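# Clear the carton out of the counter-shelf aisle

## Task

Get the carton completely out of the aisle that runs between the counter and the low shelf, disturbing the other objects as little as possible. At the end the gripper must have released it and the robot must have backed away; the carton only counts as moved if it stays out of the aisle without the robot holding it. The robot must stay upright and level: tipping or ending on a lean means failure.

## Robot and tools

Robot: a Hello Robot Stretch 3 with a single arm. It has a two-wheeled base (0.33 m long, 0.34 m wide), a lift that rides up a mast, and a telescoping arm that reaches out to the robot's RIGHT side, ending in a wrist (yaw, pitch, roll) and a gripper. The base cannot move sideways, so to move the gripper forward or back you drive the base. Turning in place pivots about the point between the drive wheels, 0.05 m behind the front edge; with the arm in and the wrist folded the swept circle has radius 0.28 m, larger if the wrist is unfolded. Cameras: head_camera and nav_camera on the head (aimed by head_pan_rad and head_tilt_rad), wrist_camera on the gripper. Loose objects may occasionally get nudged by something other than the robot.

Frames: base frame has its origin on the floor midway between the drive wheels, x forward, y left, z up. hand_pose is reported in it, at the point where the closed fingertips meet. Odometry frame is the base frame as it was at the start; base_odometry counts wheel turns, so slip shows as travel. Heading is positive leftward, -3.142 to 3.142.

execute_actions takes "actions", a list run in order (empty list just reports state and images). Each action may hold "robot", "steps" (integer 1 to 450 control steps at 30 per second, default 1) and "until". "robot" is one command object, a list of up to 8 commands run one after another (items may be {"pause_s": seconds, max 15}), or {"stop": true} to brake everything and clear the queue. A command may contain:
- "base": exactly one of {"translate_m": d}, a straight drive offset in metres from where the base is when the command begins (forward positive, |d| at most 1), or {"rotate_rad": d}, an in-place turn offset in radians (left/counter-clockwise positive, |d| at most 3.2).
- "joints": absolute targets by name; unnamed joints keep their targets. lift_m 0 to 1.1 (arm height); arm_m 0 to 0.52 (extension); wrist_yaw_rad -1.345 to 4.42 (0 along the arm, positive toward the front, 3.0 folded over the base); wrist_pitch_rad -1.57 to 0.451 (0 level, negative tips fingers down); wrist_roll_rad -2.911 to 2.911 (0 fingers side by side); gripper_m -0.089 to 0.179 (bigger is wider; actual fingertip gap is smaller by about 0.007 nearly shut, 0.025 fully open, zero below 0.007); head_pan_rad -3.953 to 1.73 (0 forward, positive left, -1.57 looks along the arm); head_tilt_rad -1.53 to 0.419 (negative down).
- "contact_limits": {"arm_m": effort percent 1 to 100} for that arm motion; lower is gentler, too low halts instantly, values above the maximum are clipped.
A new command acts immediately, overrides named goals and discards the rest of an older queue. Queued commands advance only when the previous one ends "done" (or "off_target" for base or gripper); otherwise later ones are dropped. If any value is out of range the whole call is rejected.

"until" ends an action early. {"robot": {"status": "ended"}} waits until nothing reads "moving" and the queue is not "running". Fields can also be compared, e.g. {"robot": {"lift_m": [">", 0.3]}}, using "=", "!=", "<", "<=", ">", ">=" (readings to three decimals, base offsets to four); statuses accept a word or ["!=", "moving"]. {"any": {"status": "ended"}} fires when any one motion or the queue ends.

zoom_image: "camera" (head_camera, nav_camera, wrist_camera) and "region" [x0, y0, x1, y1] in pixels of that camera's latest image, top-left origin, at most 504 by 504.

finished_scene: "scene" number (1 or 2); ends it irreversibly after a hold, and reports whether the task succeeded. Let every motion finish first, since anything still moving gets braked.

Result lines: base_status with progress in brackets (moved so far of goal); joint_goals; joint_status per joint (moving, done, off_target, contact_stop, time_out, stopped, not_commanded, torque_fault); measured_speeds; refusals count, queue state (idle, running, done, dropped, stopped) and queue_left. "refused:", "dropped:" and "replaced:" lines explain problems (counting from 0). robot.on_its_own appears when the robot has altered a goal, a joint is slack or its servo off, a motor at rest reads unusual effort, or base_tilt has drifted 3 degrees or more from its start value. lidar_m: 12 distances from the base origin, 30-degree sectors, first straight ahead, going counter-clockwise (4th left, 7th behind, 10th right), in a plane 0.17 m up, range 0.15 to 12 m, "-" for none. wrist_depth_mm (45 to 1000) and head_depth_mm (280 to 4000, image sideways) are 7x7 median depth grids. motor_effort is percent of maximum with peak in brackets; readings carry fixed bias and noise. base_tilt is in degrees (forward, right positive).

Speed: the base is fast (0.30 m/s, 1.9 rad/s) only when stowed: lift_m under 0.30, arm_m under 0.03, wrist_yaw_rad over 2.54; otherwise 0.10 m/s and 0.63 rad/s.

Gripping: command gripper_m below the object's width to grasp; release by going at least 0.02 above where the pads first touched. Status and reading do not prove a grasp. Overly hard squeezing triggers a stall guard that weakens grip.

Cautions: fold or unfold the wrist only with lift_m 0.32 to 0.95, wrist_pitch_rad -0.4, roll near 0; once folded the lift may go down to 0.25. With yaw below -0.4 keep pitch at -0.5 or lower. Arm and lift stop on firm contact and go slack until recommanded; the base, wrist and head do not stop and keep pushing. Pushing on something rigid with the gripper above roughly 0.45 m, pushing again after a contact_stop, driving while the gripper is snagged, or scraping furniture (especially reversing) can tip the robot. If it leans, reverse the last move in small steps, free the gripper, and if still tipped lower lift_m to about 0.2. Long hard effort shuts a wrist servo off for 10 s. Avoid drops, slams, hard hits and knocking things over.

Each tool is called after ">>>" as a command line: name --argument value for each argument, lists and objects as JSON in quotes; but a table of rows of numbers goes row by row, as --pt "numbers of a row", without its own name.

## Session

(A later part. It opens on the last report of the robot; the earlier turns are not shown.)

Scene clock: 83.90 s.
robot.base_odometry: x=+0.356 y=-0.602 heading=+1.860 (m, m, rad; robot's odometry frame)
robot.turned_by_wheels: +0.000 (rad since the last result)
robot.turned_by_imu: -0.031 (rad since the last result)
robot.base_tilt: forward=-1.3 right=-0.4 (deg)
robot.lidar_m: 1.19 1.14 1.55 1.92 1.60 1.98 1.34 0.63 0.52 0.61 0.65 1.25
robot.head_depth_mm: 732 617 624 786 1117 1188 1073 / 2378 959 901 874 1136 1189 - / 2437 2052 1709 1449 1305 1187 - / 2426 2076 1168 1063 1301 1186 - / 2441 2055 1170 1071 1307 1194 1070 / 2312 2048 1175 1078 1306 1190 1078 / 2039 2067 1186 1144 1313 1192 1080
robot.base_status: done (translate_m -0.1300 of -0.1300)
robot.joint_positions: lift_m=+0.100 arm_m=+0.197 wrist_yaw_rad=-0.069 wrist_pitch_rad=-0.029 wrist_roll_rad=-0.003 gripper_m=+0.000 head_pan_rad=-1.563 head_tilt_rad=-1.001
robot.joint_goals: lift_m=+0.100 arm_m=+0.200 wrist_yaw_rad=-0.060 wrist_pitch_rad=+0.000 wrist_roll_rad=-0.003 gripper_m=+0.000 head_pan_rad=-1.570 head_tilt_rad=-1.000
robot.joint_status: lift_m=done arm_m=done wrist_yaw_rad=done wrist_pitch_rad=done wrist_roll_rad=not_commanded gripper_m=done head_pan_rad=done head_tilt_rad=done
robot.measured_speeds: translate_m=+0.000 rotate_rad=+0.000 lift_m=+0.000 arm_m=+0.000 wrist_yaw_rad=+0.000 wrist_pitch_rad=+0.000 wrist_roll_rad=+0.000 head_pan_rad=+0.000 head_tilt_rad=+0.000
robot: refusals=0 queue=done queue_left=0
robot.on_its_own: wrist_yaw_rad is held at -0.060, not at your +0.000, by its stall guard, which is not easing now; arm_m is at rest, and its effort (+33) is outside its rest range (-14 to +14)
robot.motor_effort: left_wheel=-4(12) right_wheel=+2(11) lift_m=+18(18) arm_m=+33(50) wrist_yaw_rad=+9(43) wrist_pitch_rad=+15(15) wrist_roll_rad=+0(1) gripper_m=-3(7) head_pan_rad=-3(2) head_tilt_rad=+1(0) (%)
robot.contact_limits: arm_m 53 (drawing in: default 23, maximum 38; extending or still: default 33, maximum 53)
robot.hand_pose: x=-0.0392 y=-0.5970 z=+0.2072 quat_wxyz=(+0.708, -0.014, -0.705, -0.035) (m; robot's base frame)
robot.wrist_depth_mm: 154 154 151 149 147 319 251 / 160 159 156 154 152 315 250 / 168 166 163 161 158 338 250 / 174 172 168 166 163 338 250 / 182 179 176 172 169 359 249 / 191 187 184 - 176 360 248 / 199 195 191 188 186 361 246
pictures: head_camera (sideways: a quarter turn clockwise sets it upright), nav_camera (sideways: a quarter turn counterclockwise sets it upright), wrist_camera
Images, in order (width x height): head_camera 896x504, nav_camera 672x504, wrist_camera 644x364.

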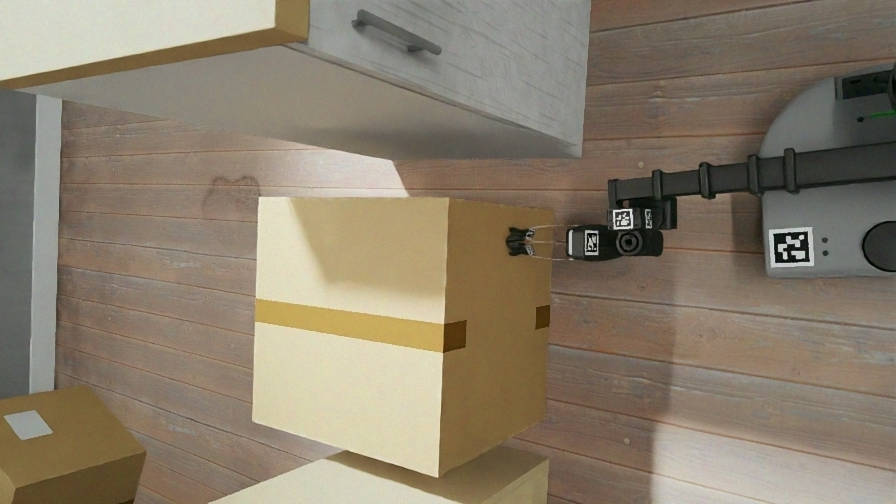

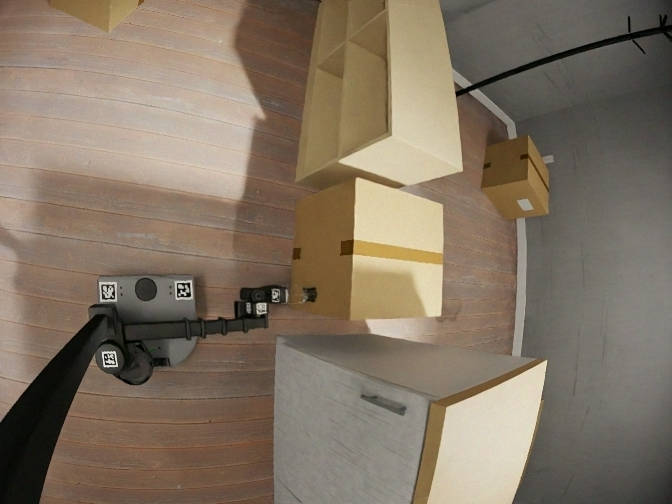

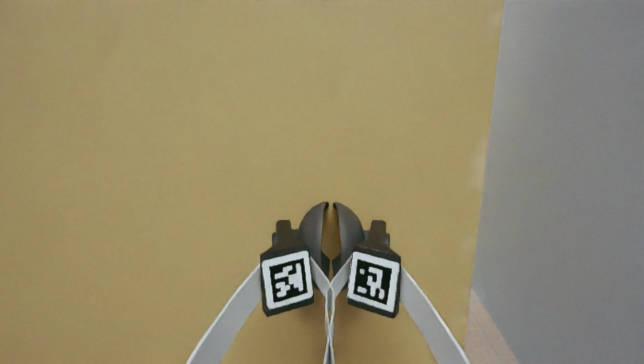

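Squared. Try a center push.

>>> execute_actions --actions '[{"robot":[{"joints":{"arm_m":0.15,"wrist_yaw_rad":0}},{"base":{"translate_m":0.16}},{"joints":{"arm_m":0.5},"contact_limits":{"arm_m":65}}],"steps":400,"until":{"robot":{"status":"ended"}}}]'

Scene clock: 95.20 s.
robot.base_odometry: x=+0.311 y=-0.449 heading=+1.861 (m, m, rad; robot's odometry frame)
robot.turned_by_wheels: +0.001 (rad since the last result)
robot.turned_by_imu: -0.015 (rad since the last result)
robot.base_tilt: forward=-1.3 right=-0.3 (deg)
robot.lidar_m: 1.08 0.99 1.47 1.89 2.03 2.13 1.46 0.67 0.61 0.81 0.71 1.13
robot.head_depth_mm: 2464 1073 1034 1010 1261 1185 1072 / 2434 2060 1666 1449 1309 1184 - / 2443 2059 1193 1426 1322 1186 - / 2447 1385 1198 1360 1334 1192 - / 2457 2022 1228 1461 1330 1189 1072 / 2166 2051 1231 1293 1312 1192 1076 / 2047 2070 944 1146 1322 1187 1072
robot.base_status: done (translate_m +0.1600 of +0.1600)
robot.joint_positions: lift_m=+0.100 arm_m=+0.498 wrist_yaw_rad=+0.254 wrist_pitch_rad=-0.031 wrist_roll_rad=-0.003 gripper_m=+0.000 head_pan_rad=-1.563 head_tilt_rad=-1.000
robot.joint_goals: lift_m=+0.100 arm_m=+0.500 wrist_yaw_rad=+0.201 wrist_pitch_rad=+0.000 wrist_roll_rad=-0.003 gripper_m=+0.000 head_pan_rad=-1.570 head_tilt_rad=-1.000
robot.joint_status: lift_m=done arm_m=done wrist_yaw_rad=done wrist_pitch_rad=done wrist_roll_rad=not_commanded gripper_m=done head_pan_rad=done head_tilt_rad=done
robot.measured_speeds: translate_m=+0.000 rotate_rad=+0.000 lift_m=+0.000 arm_m=+0.000 wrist_yaw_rad=+0.000 wrist_pitch_rad=+0.000 wrist_roll_rad=+0.000 head_pan_rad=+0.000 head_tilt_rad=+0.000
robot: refusals=0 queue=done queue_left=0
robot.on_its_own: wrist_yaw_rad is held at +0.201, not at your +0.000, by its stall guard, which is still easing; arm_m is at rest, and its effort (+22) is outside its rest range (-14 to +14)
robot.motor_effort: left_wheel=+11(17) right_wheel=-8(17) lift_m=+18(18) arm_m=+22(61) wrist_yaw_rad=-48(88) wrist_pitch_rad=+16(16) wrist_roll_rad=+0(0) gripper_m=-11(16) head_pan_rad=-3(5) head_tilt_rad=+0(1) (%)
robot.contact_limits: arm_m 53 (drawing in: default 23, maximum 38; extending or still: default 33, maximum 53)
robot.hand_pose: x=+0.0428 y=-0.8902 z=+0.2069 quat_wxyz=(+0.704, +0.101, -0.699, +0.079) (m; robot's base frame)
robot.wrist_depth_mm: 243 247 181 143 118 100 87 / 246 264 190 148 121 103 90 / 249 276 200 154 125 106 91 / 252 287 209 160 129 109 94 / 255 296 236 153 134 111 96 / 258 309 262 - 136 115 98 / 263 315 243 180 139 118 101
pictures: head_camera (sideways: a quarter turn clockwise sets it upright), nav_camera (sideways: a quarter turn counterclockwise sets it upright), wrist_camera
Images, in order (width x height): head_camera 896x504, nav_camera 672x504, wrist_camera 644x364.

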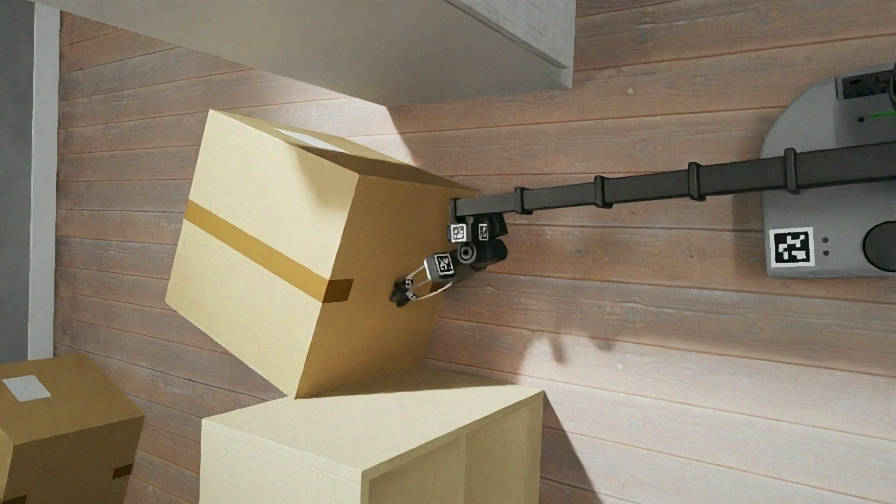

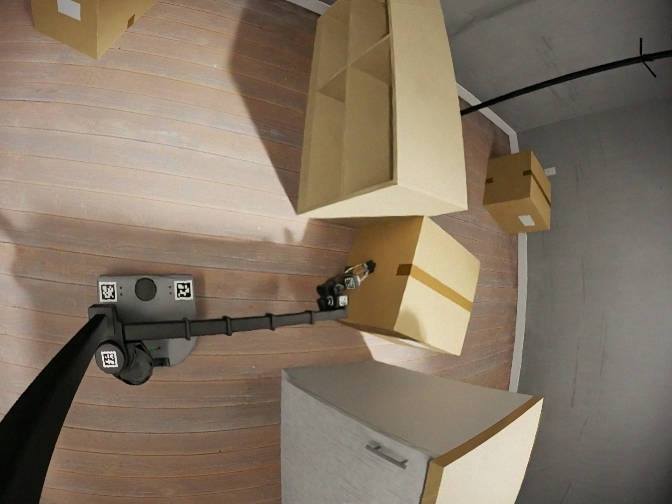

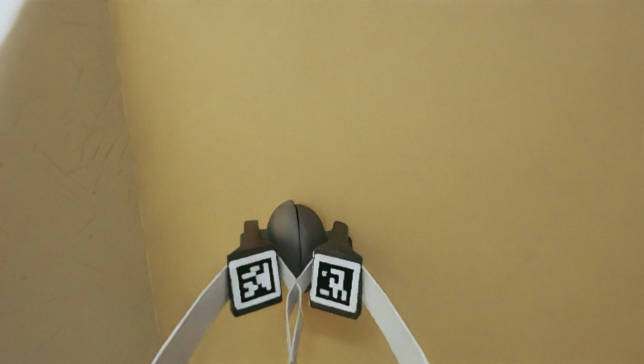

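>>> execute_actions --actions '[{"robot":[{"joints":{"arm_m":0,"wrist_yaw_rad":0,"lift_m":0.35,"wrist_pitch_rad":-0.4}},{"joints":{"wrist_yaw_rad":3.0},"base":{"rotate_rad":-1.55}},{"base":{"translate_m":0.31}},{"base":{"rotate_rad":1.57}},{"base":{"translate_m":-0.07}}],"steps":450,"until":{"robot":{"status":"ended"}}},{"steps":300,"until":{"robot":{"status":"ended"}}}]'

Scene clock: 119.13 s.
robot.base_odometry: x=+0.627 y=-0.421 heading=+1.880 (m, m, rad; robot's odometry frame)
robot.turned_by_wheels: +0.020 (rad since the last result)
robot.turned_by_imu: +0.017 (rad since the last result)
robot.base_tilt: forward=-1.3 right=-0.3 (deg)
robot.lidar_m: 1.66 1.18 1.78 2.20 1.92 2.12 0.55 0.35 0.45 0.49 0.49 0.48
robot.head_depth_mm: 2283 2042 1667 948 915 893 1073 / 2294 2062 1707 1478 1294 1191 - / 2285 2052 1173 1032 1288 1215 - / 2311 2053 1167 1011 1257 1225 - / 2310 2055 1174 1051 1291 1193 1078 / 1992 2033 1743 1080 1297 1196 1073 / 1827 1968 1740 948 978 1154 1080
robot.base_status: done (translate_m -0.0700 of -0.0700)
robot.joint_positions: lift_m=+0.350 arm_m=+0.001 wrist_yaw_rad=+2.999 wrist_pitch_rad=-0.416 wrist_roll_rad=-0.002 gripper_m=+0.000 head_pan_rad=-1.563 head_tilt_rad=-1.000
robot.joint_goals: lift_m=+0.350 arm_m=+0.000 wrist_yaw_rad=+3.000 wrist_pitch_rad=-0.400 wrist_roll_rad=-0.002 gripper_m=+0.000 head_pan_rad=-1.570 head_tilt_rad=-1.000
robot.joint_status: lift_m=done arm_m=done wrist_yaw_rad=done wrist_pitch_rad=done wrist_roll_rad=not_commanded gripper_m=done head_pan_rad=done head_tilt_rad=done
robot.measured_speeds: translate_m=+0.000 rotate_rad=+0.000 lift_m=+0.000 arm_m=+0.000 wrist_yaw_rad=+0.000 wrist_pitch_rad=+0.000 wrist_roll_rad=+0.000 head_pan_rad=+0.000 head_tilt_rad=+0.000
robot: refusals=0 queue=done queue_left=0
robot.motor_effort: left_wheel=-1(18) right_wheel=+1(18) lift_m=+23(22) arm_m=-4(23) wrist_yaw_rad=+1(49) wrist_pitch_rad=+8(17) wrist_roll_rad=+0(0) gripper_m=-2(10) head_pan_rad=-3(4) head_tilt_rad=+2(0) (%)
robot.hand_pose: x=+0.0107 y=+0.0767 z=+0.3630 quat_wxyz=(+0.195, +0.699, +0.097, +0.681) (m; robot's base frame)
robot.wrist_depth_mm: - - - - - - - / - - - - - - - / - - - - 973 965 949 / 805 809 800 787 792 791 773 / 665 668 670 - 658 650 650 / 572 576 - - 581 563 560 / 509 515 - - 493 495 490
pictures: head_camera (sideways: a quarter turn clockwise sets it upright), nav_camera (sideways: a quarter turn counterclockwise sets it upright), wrist_camera
Images, in order (width x height): head_camera 896x504, nav_camera 672x504, wrist_camera 644x364.

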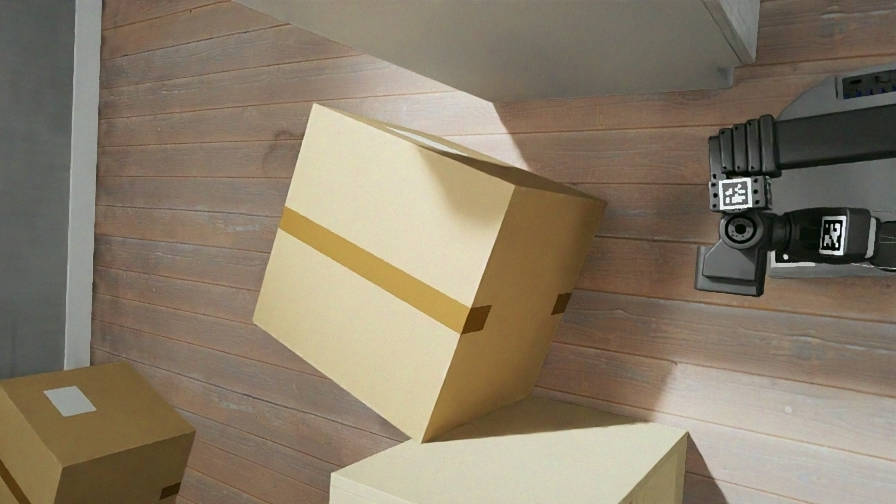

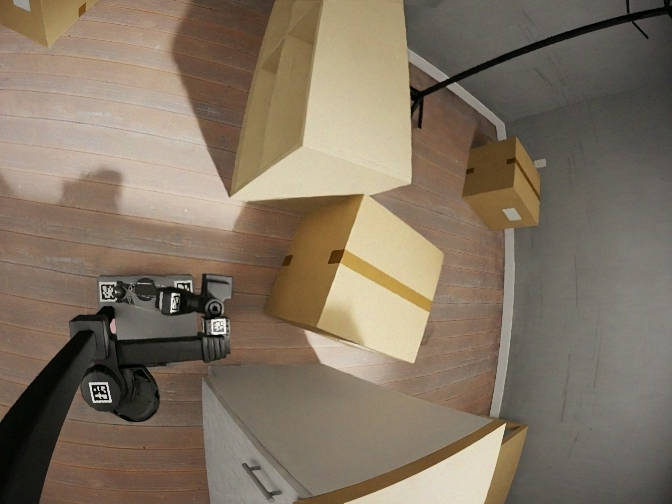

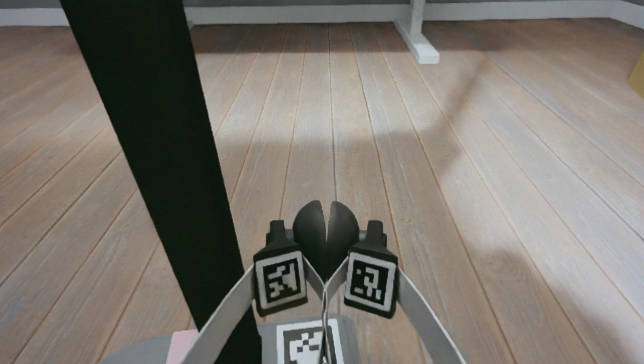

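>>> execute_actions --actions '[{"robot":[{"joints":{"wrist_yaw_rad":0}},{"joints":{"lift_m":0.1,"wrist_pitch_rad":0}},{"joints":{"arm_m":0.22},"contact_limits":{"arm_m":65}},{"joints":{"arm_m":0.17,"wrist_yaw_rad":0}}],"steps":450,"until":{"robot":{"status":"ended"}}}]'

Scene clock: 132.27 s.
robot.base_odometry: x=+0.627 y=-0.421 heading=+1.880 (m, m, rad; robot's odometry frame)
robot.turned_by_wheels: +0.000 (rad since the last result)
robot.turned_by_imu: +0.149 (rad since the last result)
robot.base_tilt: forward=-1.3 right=-0.3 (deg)
robot.lidar_m: 1.29 1.16 1.77 1.91 2.41 2.12 0.42 0.37 0.50 0.53 0.48 1.01
robot.head_depth_mm: 2233 2061 1733 1479 1244 1105 1072 / 2258 2064 1167 1031 1304 1189 - / 2309 2052 1166 1010 1180 1183 - / 2250 2064 1168 1055 1289 1172 - / 1869 2015 1748 1121 1327 1189 1076 / 1888 2059 1050 982 1117 1189 1080 / 2292 2057 920 808 971 1193 1077
robot.base_status: done (translate_m -0.0700 of -0.0700)
robot.joint_positions: lift_m=+0.100 arm_m=+0.170 wrist_yaw_rad=+0.013 wrist_pitch_rad=-0.025 wrist_roll_rad=-0.002 gripper_m=+0.000 head_pan_rad=-1.563 head_tilt_rad=-1.000
robot.joint_goals: lift_m=+0.100 arm_m=+0.170 wrist_yaw_rad=+0.000 wrist_pitch_rad=+0.000 wrist_roll_rad=-0.002 gripper_m=+0.000 head_pan_rad=-1.570 head_tilt_rad=-1.000
robot.joint_status: lift_m=done arm_m=done wrist_yaw_rad=done wrist_pitch_rad=done wrist_roll_rad=not_commanded gripper_m=done head_pan_rad=done head_tilt_rad=done
robot.measured_speeds: translate_m=+0.000 rotate_rad=+0.000 lift_m=+0.000 arm_m=+0.000 wrist_yaw_rad=+0.000 wrist_pitch_rad=+0.000 wrist_roll_rad=+0.000 head_pan_rad=+0.000 head_tilt_rad=+0.000
robot: refusals=0 queue=done queue_left=0
robot.motor_effort: left_wheel=+5(22) right_wheel=-4(27) lift_m=+21(25) arm_m=-3(48) wrist_yaw_rad=-12(79) wrist_pitch_rad=+12(49) wrist_roll_rad=+0(0) gripper_m=-3(13) head_pan_rad=-4(4) head_tilt_rad=+0(1) (%)
robot.hand_pose: x=-0.0183 y=-0.5708 z=+0.2082 quat_wxyz=(+0.708, +0.014, -0.706, -0.005) (m; robot's base frame)
robot.wrist_depth_mm: 256 252 197 161 137 119 105 / 259 266 206 167 141 122 107 / 262 286 215 173 146 125 109 / 266 295 227 179 150 129 112 / 268 308 242 - 153 132 115 / 269 317 268 - 154 136 118 / 274 333 251 204 171 140 121
pictures: head_camera (sideways: a quarter turn clockwise sets it upright), nav_camera (sideways: a quarter turn counterclockwise sets it upright), wrist_camera
Images, in order (width x height): head_camera 896x504, nav_camera 672x504, wrist_camera 644x364.

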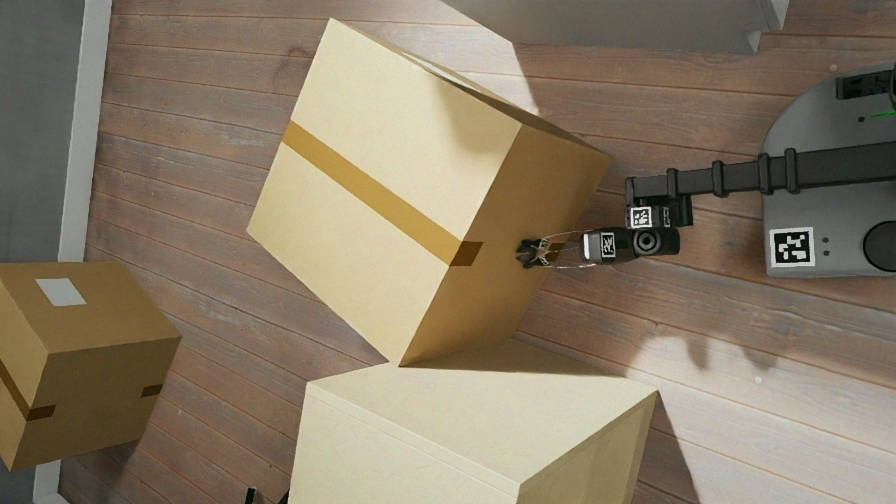

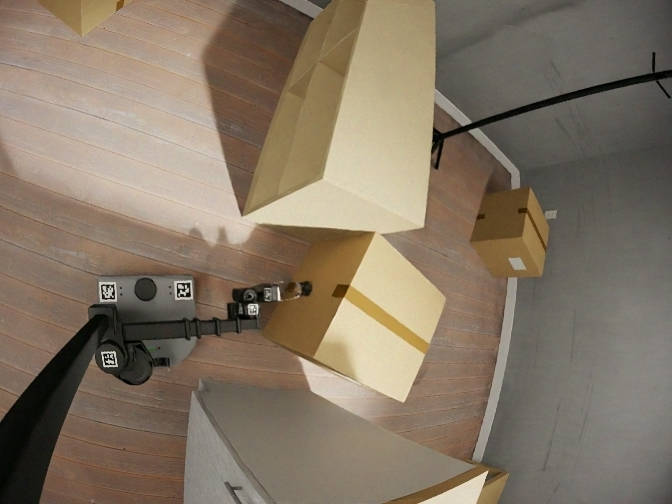

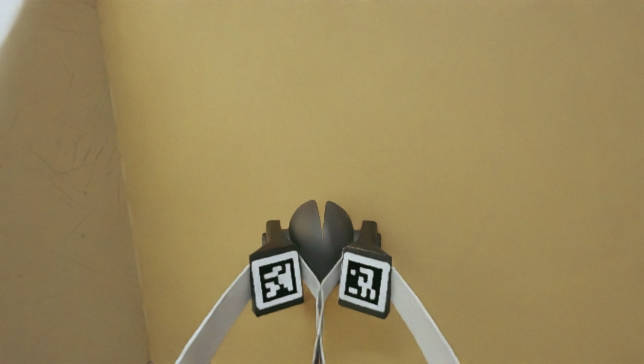

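>>> execute_actions --actions '[{"robot":[{"joints":{"arm_m":0.0,"wrist_yaw_rad":0}},{"base":{"rotate_rad":-0.29}},{"joints":{"arm_m":0.2},"contact_limits":{"arm_m":65}},{"joints":{"arm_m":0.16,"wrist_yaw_rad":0}}],"steps":450,"until":{"robot":{"status":"ended"}}}]'

Scene clock: 142.60 s.
robot.base_odometry: x=+0.627 y=-0.421 heading=+1.590 (m, m, rad; robot's odometry frame)
robot.turned_by_wheels: -0.290 (rad since the last result)
robot.turned_by_imu: -0.328 (rad since the last result)
robot.base_tilt: forward=-1.3 right=-0.3 (deg)
robot.lidar_m: 1.02 1.16 1.30 1.77 2.24 2.19 1.05 0.37 0.40 0.61 0.55 0.48
robot.head_depth_mm: 1829 685 714 745 776 1014 1075 / 2340 1988 988 1047 1117 1158 - / 2324 2053 1708 1482 1327 1188 - / 2300 2059 1171 1063 1305 1171 - / 2306 2053 1167 1071 1309 1192 1074 / 2296 2075 1169 1077 1309 1193 1075 / 2216 2064 1713 1077 1160 1150 1082
robot.base_status: done (rotate_rad -0.2900 of -0.2900)
robot.joint_positions: lift_m=+0.100 arm_m=+0.160 wrist_yaw_rad=-0.063 wrist_pitch_rad=-0.022 wrist_roll_rad=-0.002 gripper_m=+0.000 head_pan_rad=-1.563 head_tilt_rad=-1.000
robot.joint_goals: lift_m=+0.100 arm_m=+0.160 wrist_yaw_rad=-0.062 wrist_pitch_rad=+0.000 wrist_roll_rad=-0.002 gripper_m=+0.000 head_pan_rad=-1.570 head_tilt_rad=-1.000
robot.joint_status: lift_m=done arm_m=done wrist_yaw_rad=off_target wrist_pitch_rad=done wrist_roll_rad=not_commanded gripper_m=done head_pan_rad=done head_tilt_rad=done
robot.measured_speeds: translate_m=+0.000 rotate_rad=+0.000 lift_m=+0.000 arm_m=+0.000 wrist_yaw_rad=+0.000 wrist_pitch_rad=+0.000 wrist_roll_rad=+0.000 head_pan_rad=+0.000 head_tilt_rad=+0.000
robot: refusals=0 queue=dropped queue_left=0
robot.on_its_own: wrist_yaw_rad is held at -0.062, not at your +0.000, by its stall guard, which is not easing now
robot.motor_effort: left_wheel=+1(14) right_wheel=-1(13) lift_m=+19(20) arm_m=-4(56) wrist_yaw_rad=+0(44) wrist_pitch_rad=+11(15) wrist_roll_rad=+0(0) gripper_m=-2(7) head_pan_rad=-4(3) head_tilt_rad=+1(1) (%)
robot.hand_pose: x=-0.0375 y=-0.5605 z=+0.2091 quat_wxyz=(+0.708, -0.014, -0.706, -0.030) (m; robot's base frame)
robot.wrist_depth_mm: 189 188 185 182 182 - 280 / 196 194 192 189 189 - 280 / 204 201 199 195 195 400 281 / 212 208 206 203 204 408 283 / 220 217 214 - 600 406 285 / 230 226 223 - 494 405 285 / 241 236 231 230 227 384 285
pictures: head_camera (sideways: a quarter turn clockwise sets it upright), nav_camera (sideways: a quarter turn counterclockwise sets it upright), wrist_camera
Images, in order (width x height): head_camera 896x504, nav_camera 672x504, wrist_camera 644x364.

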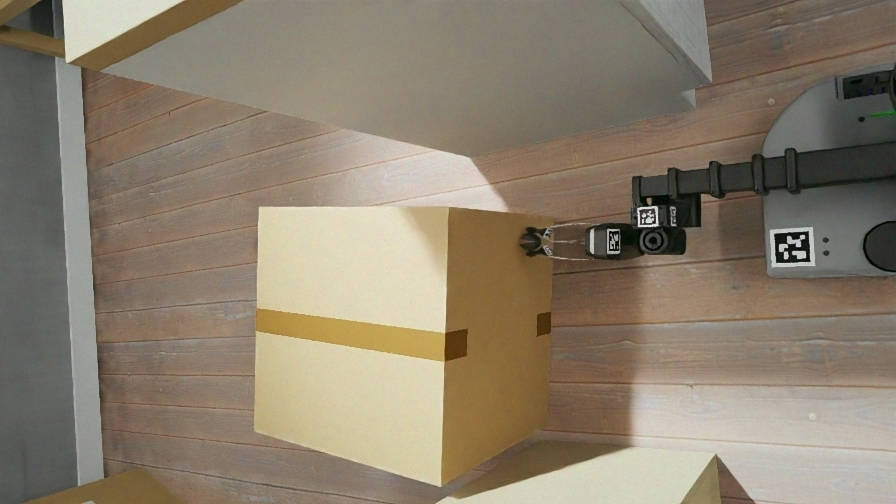

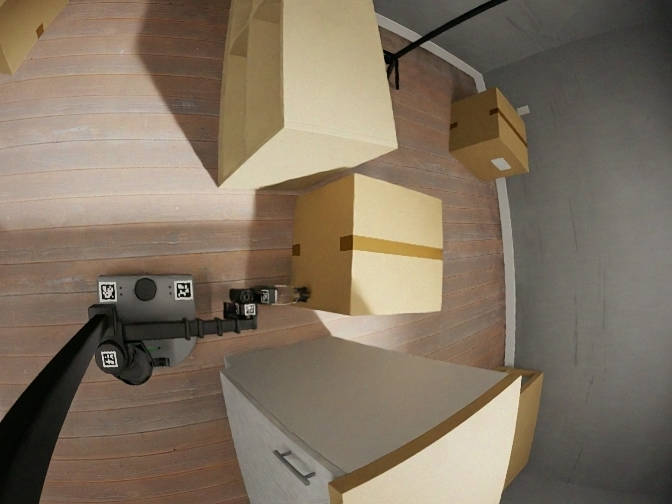

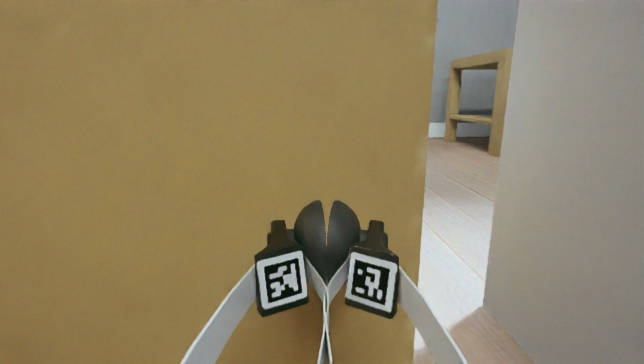

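>>> execute_actions --actions '[{"robot":[{"joints":{"arm_m":0.15,"wrist_yaw_rad":0,"gripper_m":0.12},"base":{"translate_m":0.13}},{"joints":{"arm_m":0.4},"contact_limits":{"arm_m":65}},{"joints":{"arm_m":0.36,"wrist_yaw_rad":0}}],"steps":450,"until":{"robot":{"status":"ended"}}}]'

Scene clock: 153.20 s.
robot.base_odometry: x=+0.625 y=-0.291 heading=+1.590 (m, m, rad; robot's odometry frame)
robot.turned_by_wheels: +0.000 (rad since the last result)
robot.turned_by_imu: -0.006 (rad since the last result)
robot.base_tilt: forward=-1.3 right=-0.3 (deg)
robot.lidar_m: 1.47 1.08 1.07 1.74 2.24 2.33 1.08 0.48 0.57 0.80 0.39 0.89
robot.head_depth_mm: 2294 2028 1020 1057 1113 1167 1073 / 2341 2052 1750 1449 1326 1180 - / 2297 2055 1172 1429 1330 1192 - / 2302 2048 1171 1300 1309 1192 - / 2300 2071 1169 1345 1323 1188 1078 / 2293 2060 1667 1466 1202 1159 1075 / 1953 1993 1745 826 779 1135 1081
robot.base_status: done (translate_m +0.1300 of +0.1300)
robot.joint_positions: lift_m=+0.100 arm_m=+0.360 wrist_yaw_rad=-0.001 wrist_pitch_rad=-0.022 wrist_roll_rad=-0.007 gripper_m=+0.120 head_pan_rad=-1.563 head_tilt_rad=-1.000
robot.joint_goals: lift_m=+0.100 arm_m=+0.360 wrist_yaw_rad=+0.000 wrist_pitch_rad=+0.000 wrist_roll_rad=-0.007 gripper_m=+0.120 head_pan_rad=-1.570 head_tilt_rad=-1.000
robot.joint_status: lift_m=done arm_m=done wrist_yaw_rad=done wrist_pitch_rad=done wrist_roll_rad=not_commanded gripper_m=done head_pan_rad=done head_tilt_rad=done
robot.measured_speeds: translate_m=+0.000 rotate_rad=+0.000 lift_m=+0.000 arm_m=+0.000 wrist_yaw_rad=+0.000 wrist_pitch_rad=+0.000 wrist_roll_rad=+0.000 head_pan_rad=+0.000 head_tilt_rad=+0.000
robot: refusals=0 queue=done queue_left=0
robot.motor_effort: left_wheel=+1(13) right_wheel=-1(10) lift_m=+18(18) arm_m=-3(56) wrist_yaw_rad=+1(34) wrist_pitch_rad=+11(16) wrist_roll_rad=+2(2) gripper_m=+1(87) head_pan_rad=-4(4) head_tilt_rad=+1(1) (%)
robot.hand_pose: x=-0.0218 y=-0.7610 z=+0.2092 quat_wxyz=(+0.710, +0.008, -0.704, -0.008) (m; robot's base frame)
robot.wrist_depth_mm: 181 180 177 176 174 172 172 / 186 186 184 182 180 179 177 / 194 193 190 189 187 185 183 / 201 199 198 196 194 191 190 / 210 206 205 204 201 198 197 / 218 - 215 212 210 - 205 / 227 225 224 221 218 216 213
pictures: head_camera (sideways: a quarter turn clockwise sets it upright), nav_camera (sideways: a quarter turn counterclockwise sets it upright), wrist_camera
Images, in order (width x height): head_camera 896x504, nav_camera 672x504, wrist_camera 644x364.

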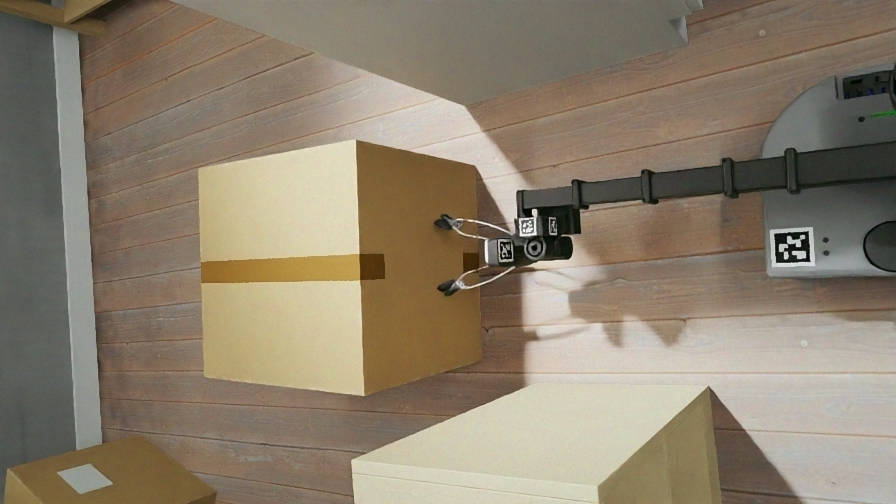

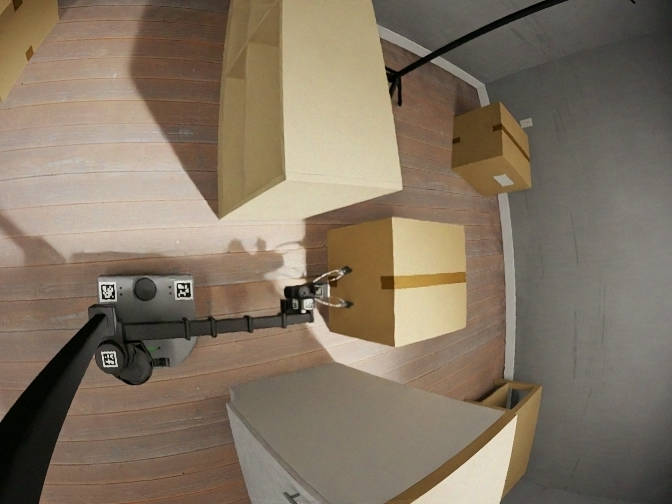

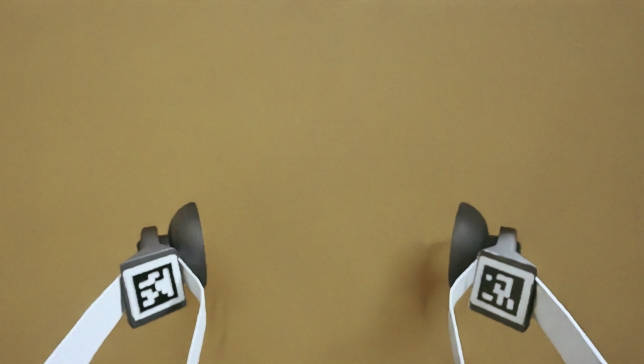

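Works great.

>>> execute_actions --actions '[{"robot":[{"joints":{"arm_m":0.52},"contact_limits":{"arm_m":65}},{"joints":{"arm_m":0.1,"wrist_yaw_rad":0}}],"steps":450,"until":{"robot":{"status":"ended"}}}]'

Scene clock: 162.93 s.
robot.base_odometry: x=+0.625 y=-0.291 heading=+1.590 (m, m, rad; robot's odometry frame)
robot.turned_by_wheels: +0.000 (rad since the last result)
robot.turned_by_imu: -0.010 (rad since the last result)
robot.base_tilt: forward=-1.3 right=-0.3 (deg)
robot.lidar_m: 1.47 1.07 1.06 1.73 2.23 2.35 1.17 0.48 0.56 0.91 0.40 0.90
robot.head_depth_mm: 2305 2060 994 1050 1102 1172 1076 / 2337 2041 1732 1449 1326 1180 - / 2316 1954 1259 1485 1331 1226 - / 2303 1385 1245 1446 1337 1173 - / 2290 1386 1223 1448 1327 1192 1075 / 2299 2078 1664 1479 1222 1152 1075 / 2033 2007 1742 840 798 1140 1078
robot.base_status: done (translate_m +0.1300 of +0.1300)
robot.joint_positions: lift_m=+0.100 arm_m=+0.100 wrist_yaw_rad=+0.000 wrist_pitch_rad=-0.021 wrist_roll_rad=-0.007 gripper_m=+0.120 head_pan_rad=-1.563 head_tilt_rad=-1.000
robot.joint_goals: lift_m=+0.100 arm_m=+0.100 wrist_yaw_rad=+0.000 wrist_pitch_rad=+0.000 wrist_roll_rad=-0.007 gripper_m=+0.120 head_pan_rad=-1.570 head_tilt_rad=-1.000
robot.joint_status: lift_m=done arm_m=done wrist_yaw_rad=done wrist_pitch_rad=done wrist_roll_rad=not_commanded gripper_m=done head_pan_rad=done head_tilt_rad=done
robot.measured_speeds: translate_m=+0.000 rotate_rad=+0.000 lift_m=+0.000 arm_m=+0.000 wrist_yaw_rad=+0.000 wrist_pitch_rad=+0.000 wrist_roll_rad=+0.000 head_pan_rad=+0.000 head_tilt_rad=+0.000
robot: refusals=0 queue=done queue_left=0
robot.motor_effort: left_wheel=+0(6) right_wheel=+0(6) lift_m=+18(18) arm_m=-3(60) wrist_yaw_rad=+0(9) wrist_pitch_rad=+10(16) wrist_roll_rad=+1(2) gripper_m=-1(7) head_pan_rad=-4(3) head_tilt_rad=+0(1) (%)
robot.hand_pose: x=-0.0214 y=-0.5010 z=+0.2094 quat_wxyz=(+0.710, +0.008, -0.704, -0.008) (m; robot's base frame)
robot.wrist_depth_mm: - - 521 524 521 - - / - - 538 544 538 - - / - - 561 557 564 - 450 / - - 580 586 580 - 457 / 677 750 599 605 604 752 458 / 487 - 509 505 510 - 463 / 361 392 405 402 401 399 404
pictures: head_camera (sideways: a quarter turn clockwise sets it upright), nav_camera (sideways: a quarter turn counterclockwise sets it upright), wrist_camera
Images, in order (width x height): head_camera 896x504, nav_camera 672x504, wrist_camera 644x364.

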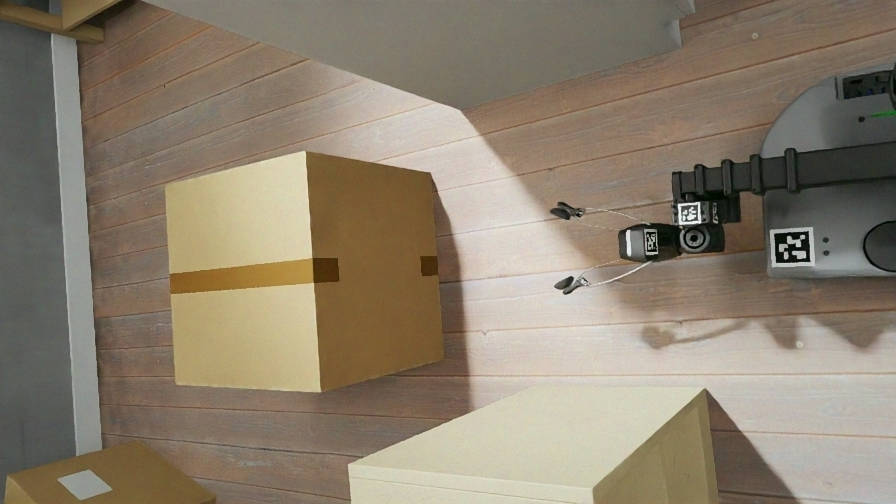

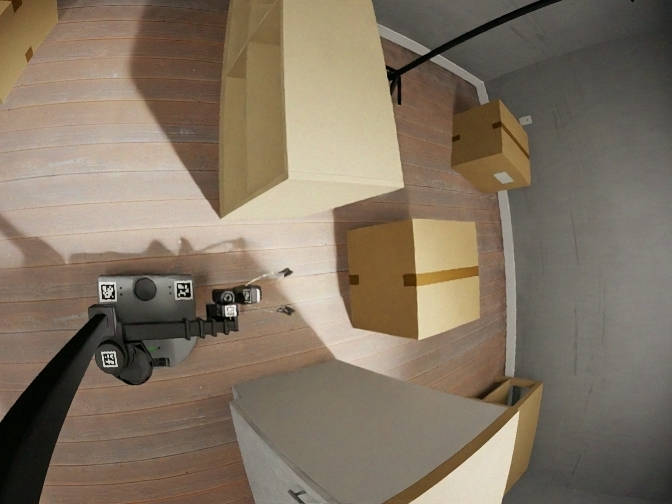

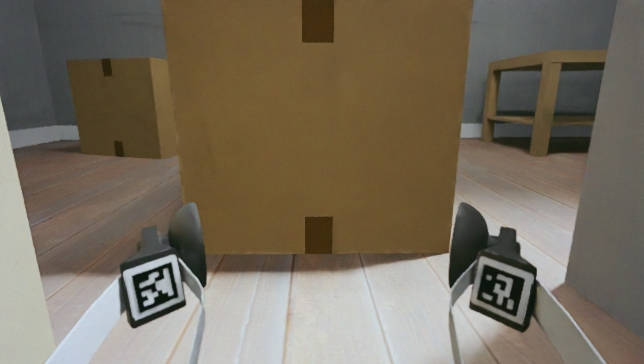

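>>> finished_scene --scene 1

The scene is finished: the task was done.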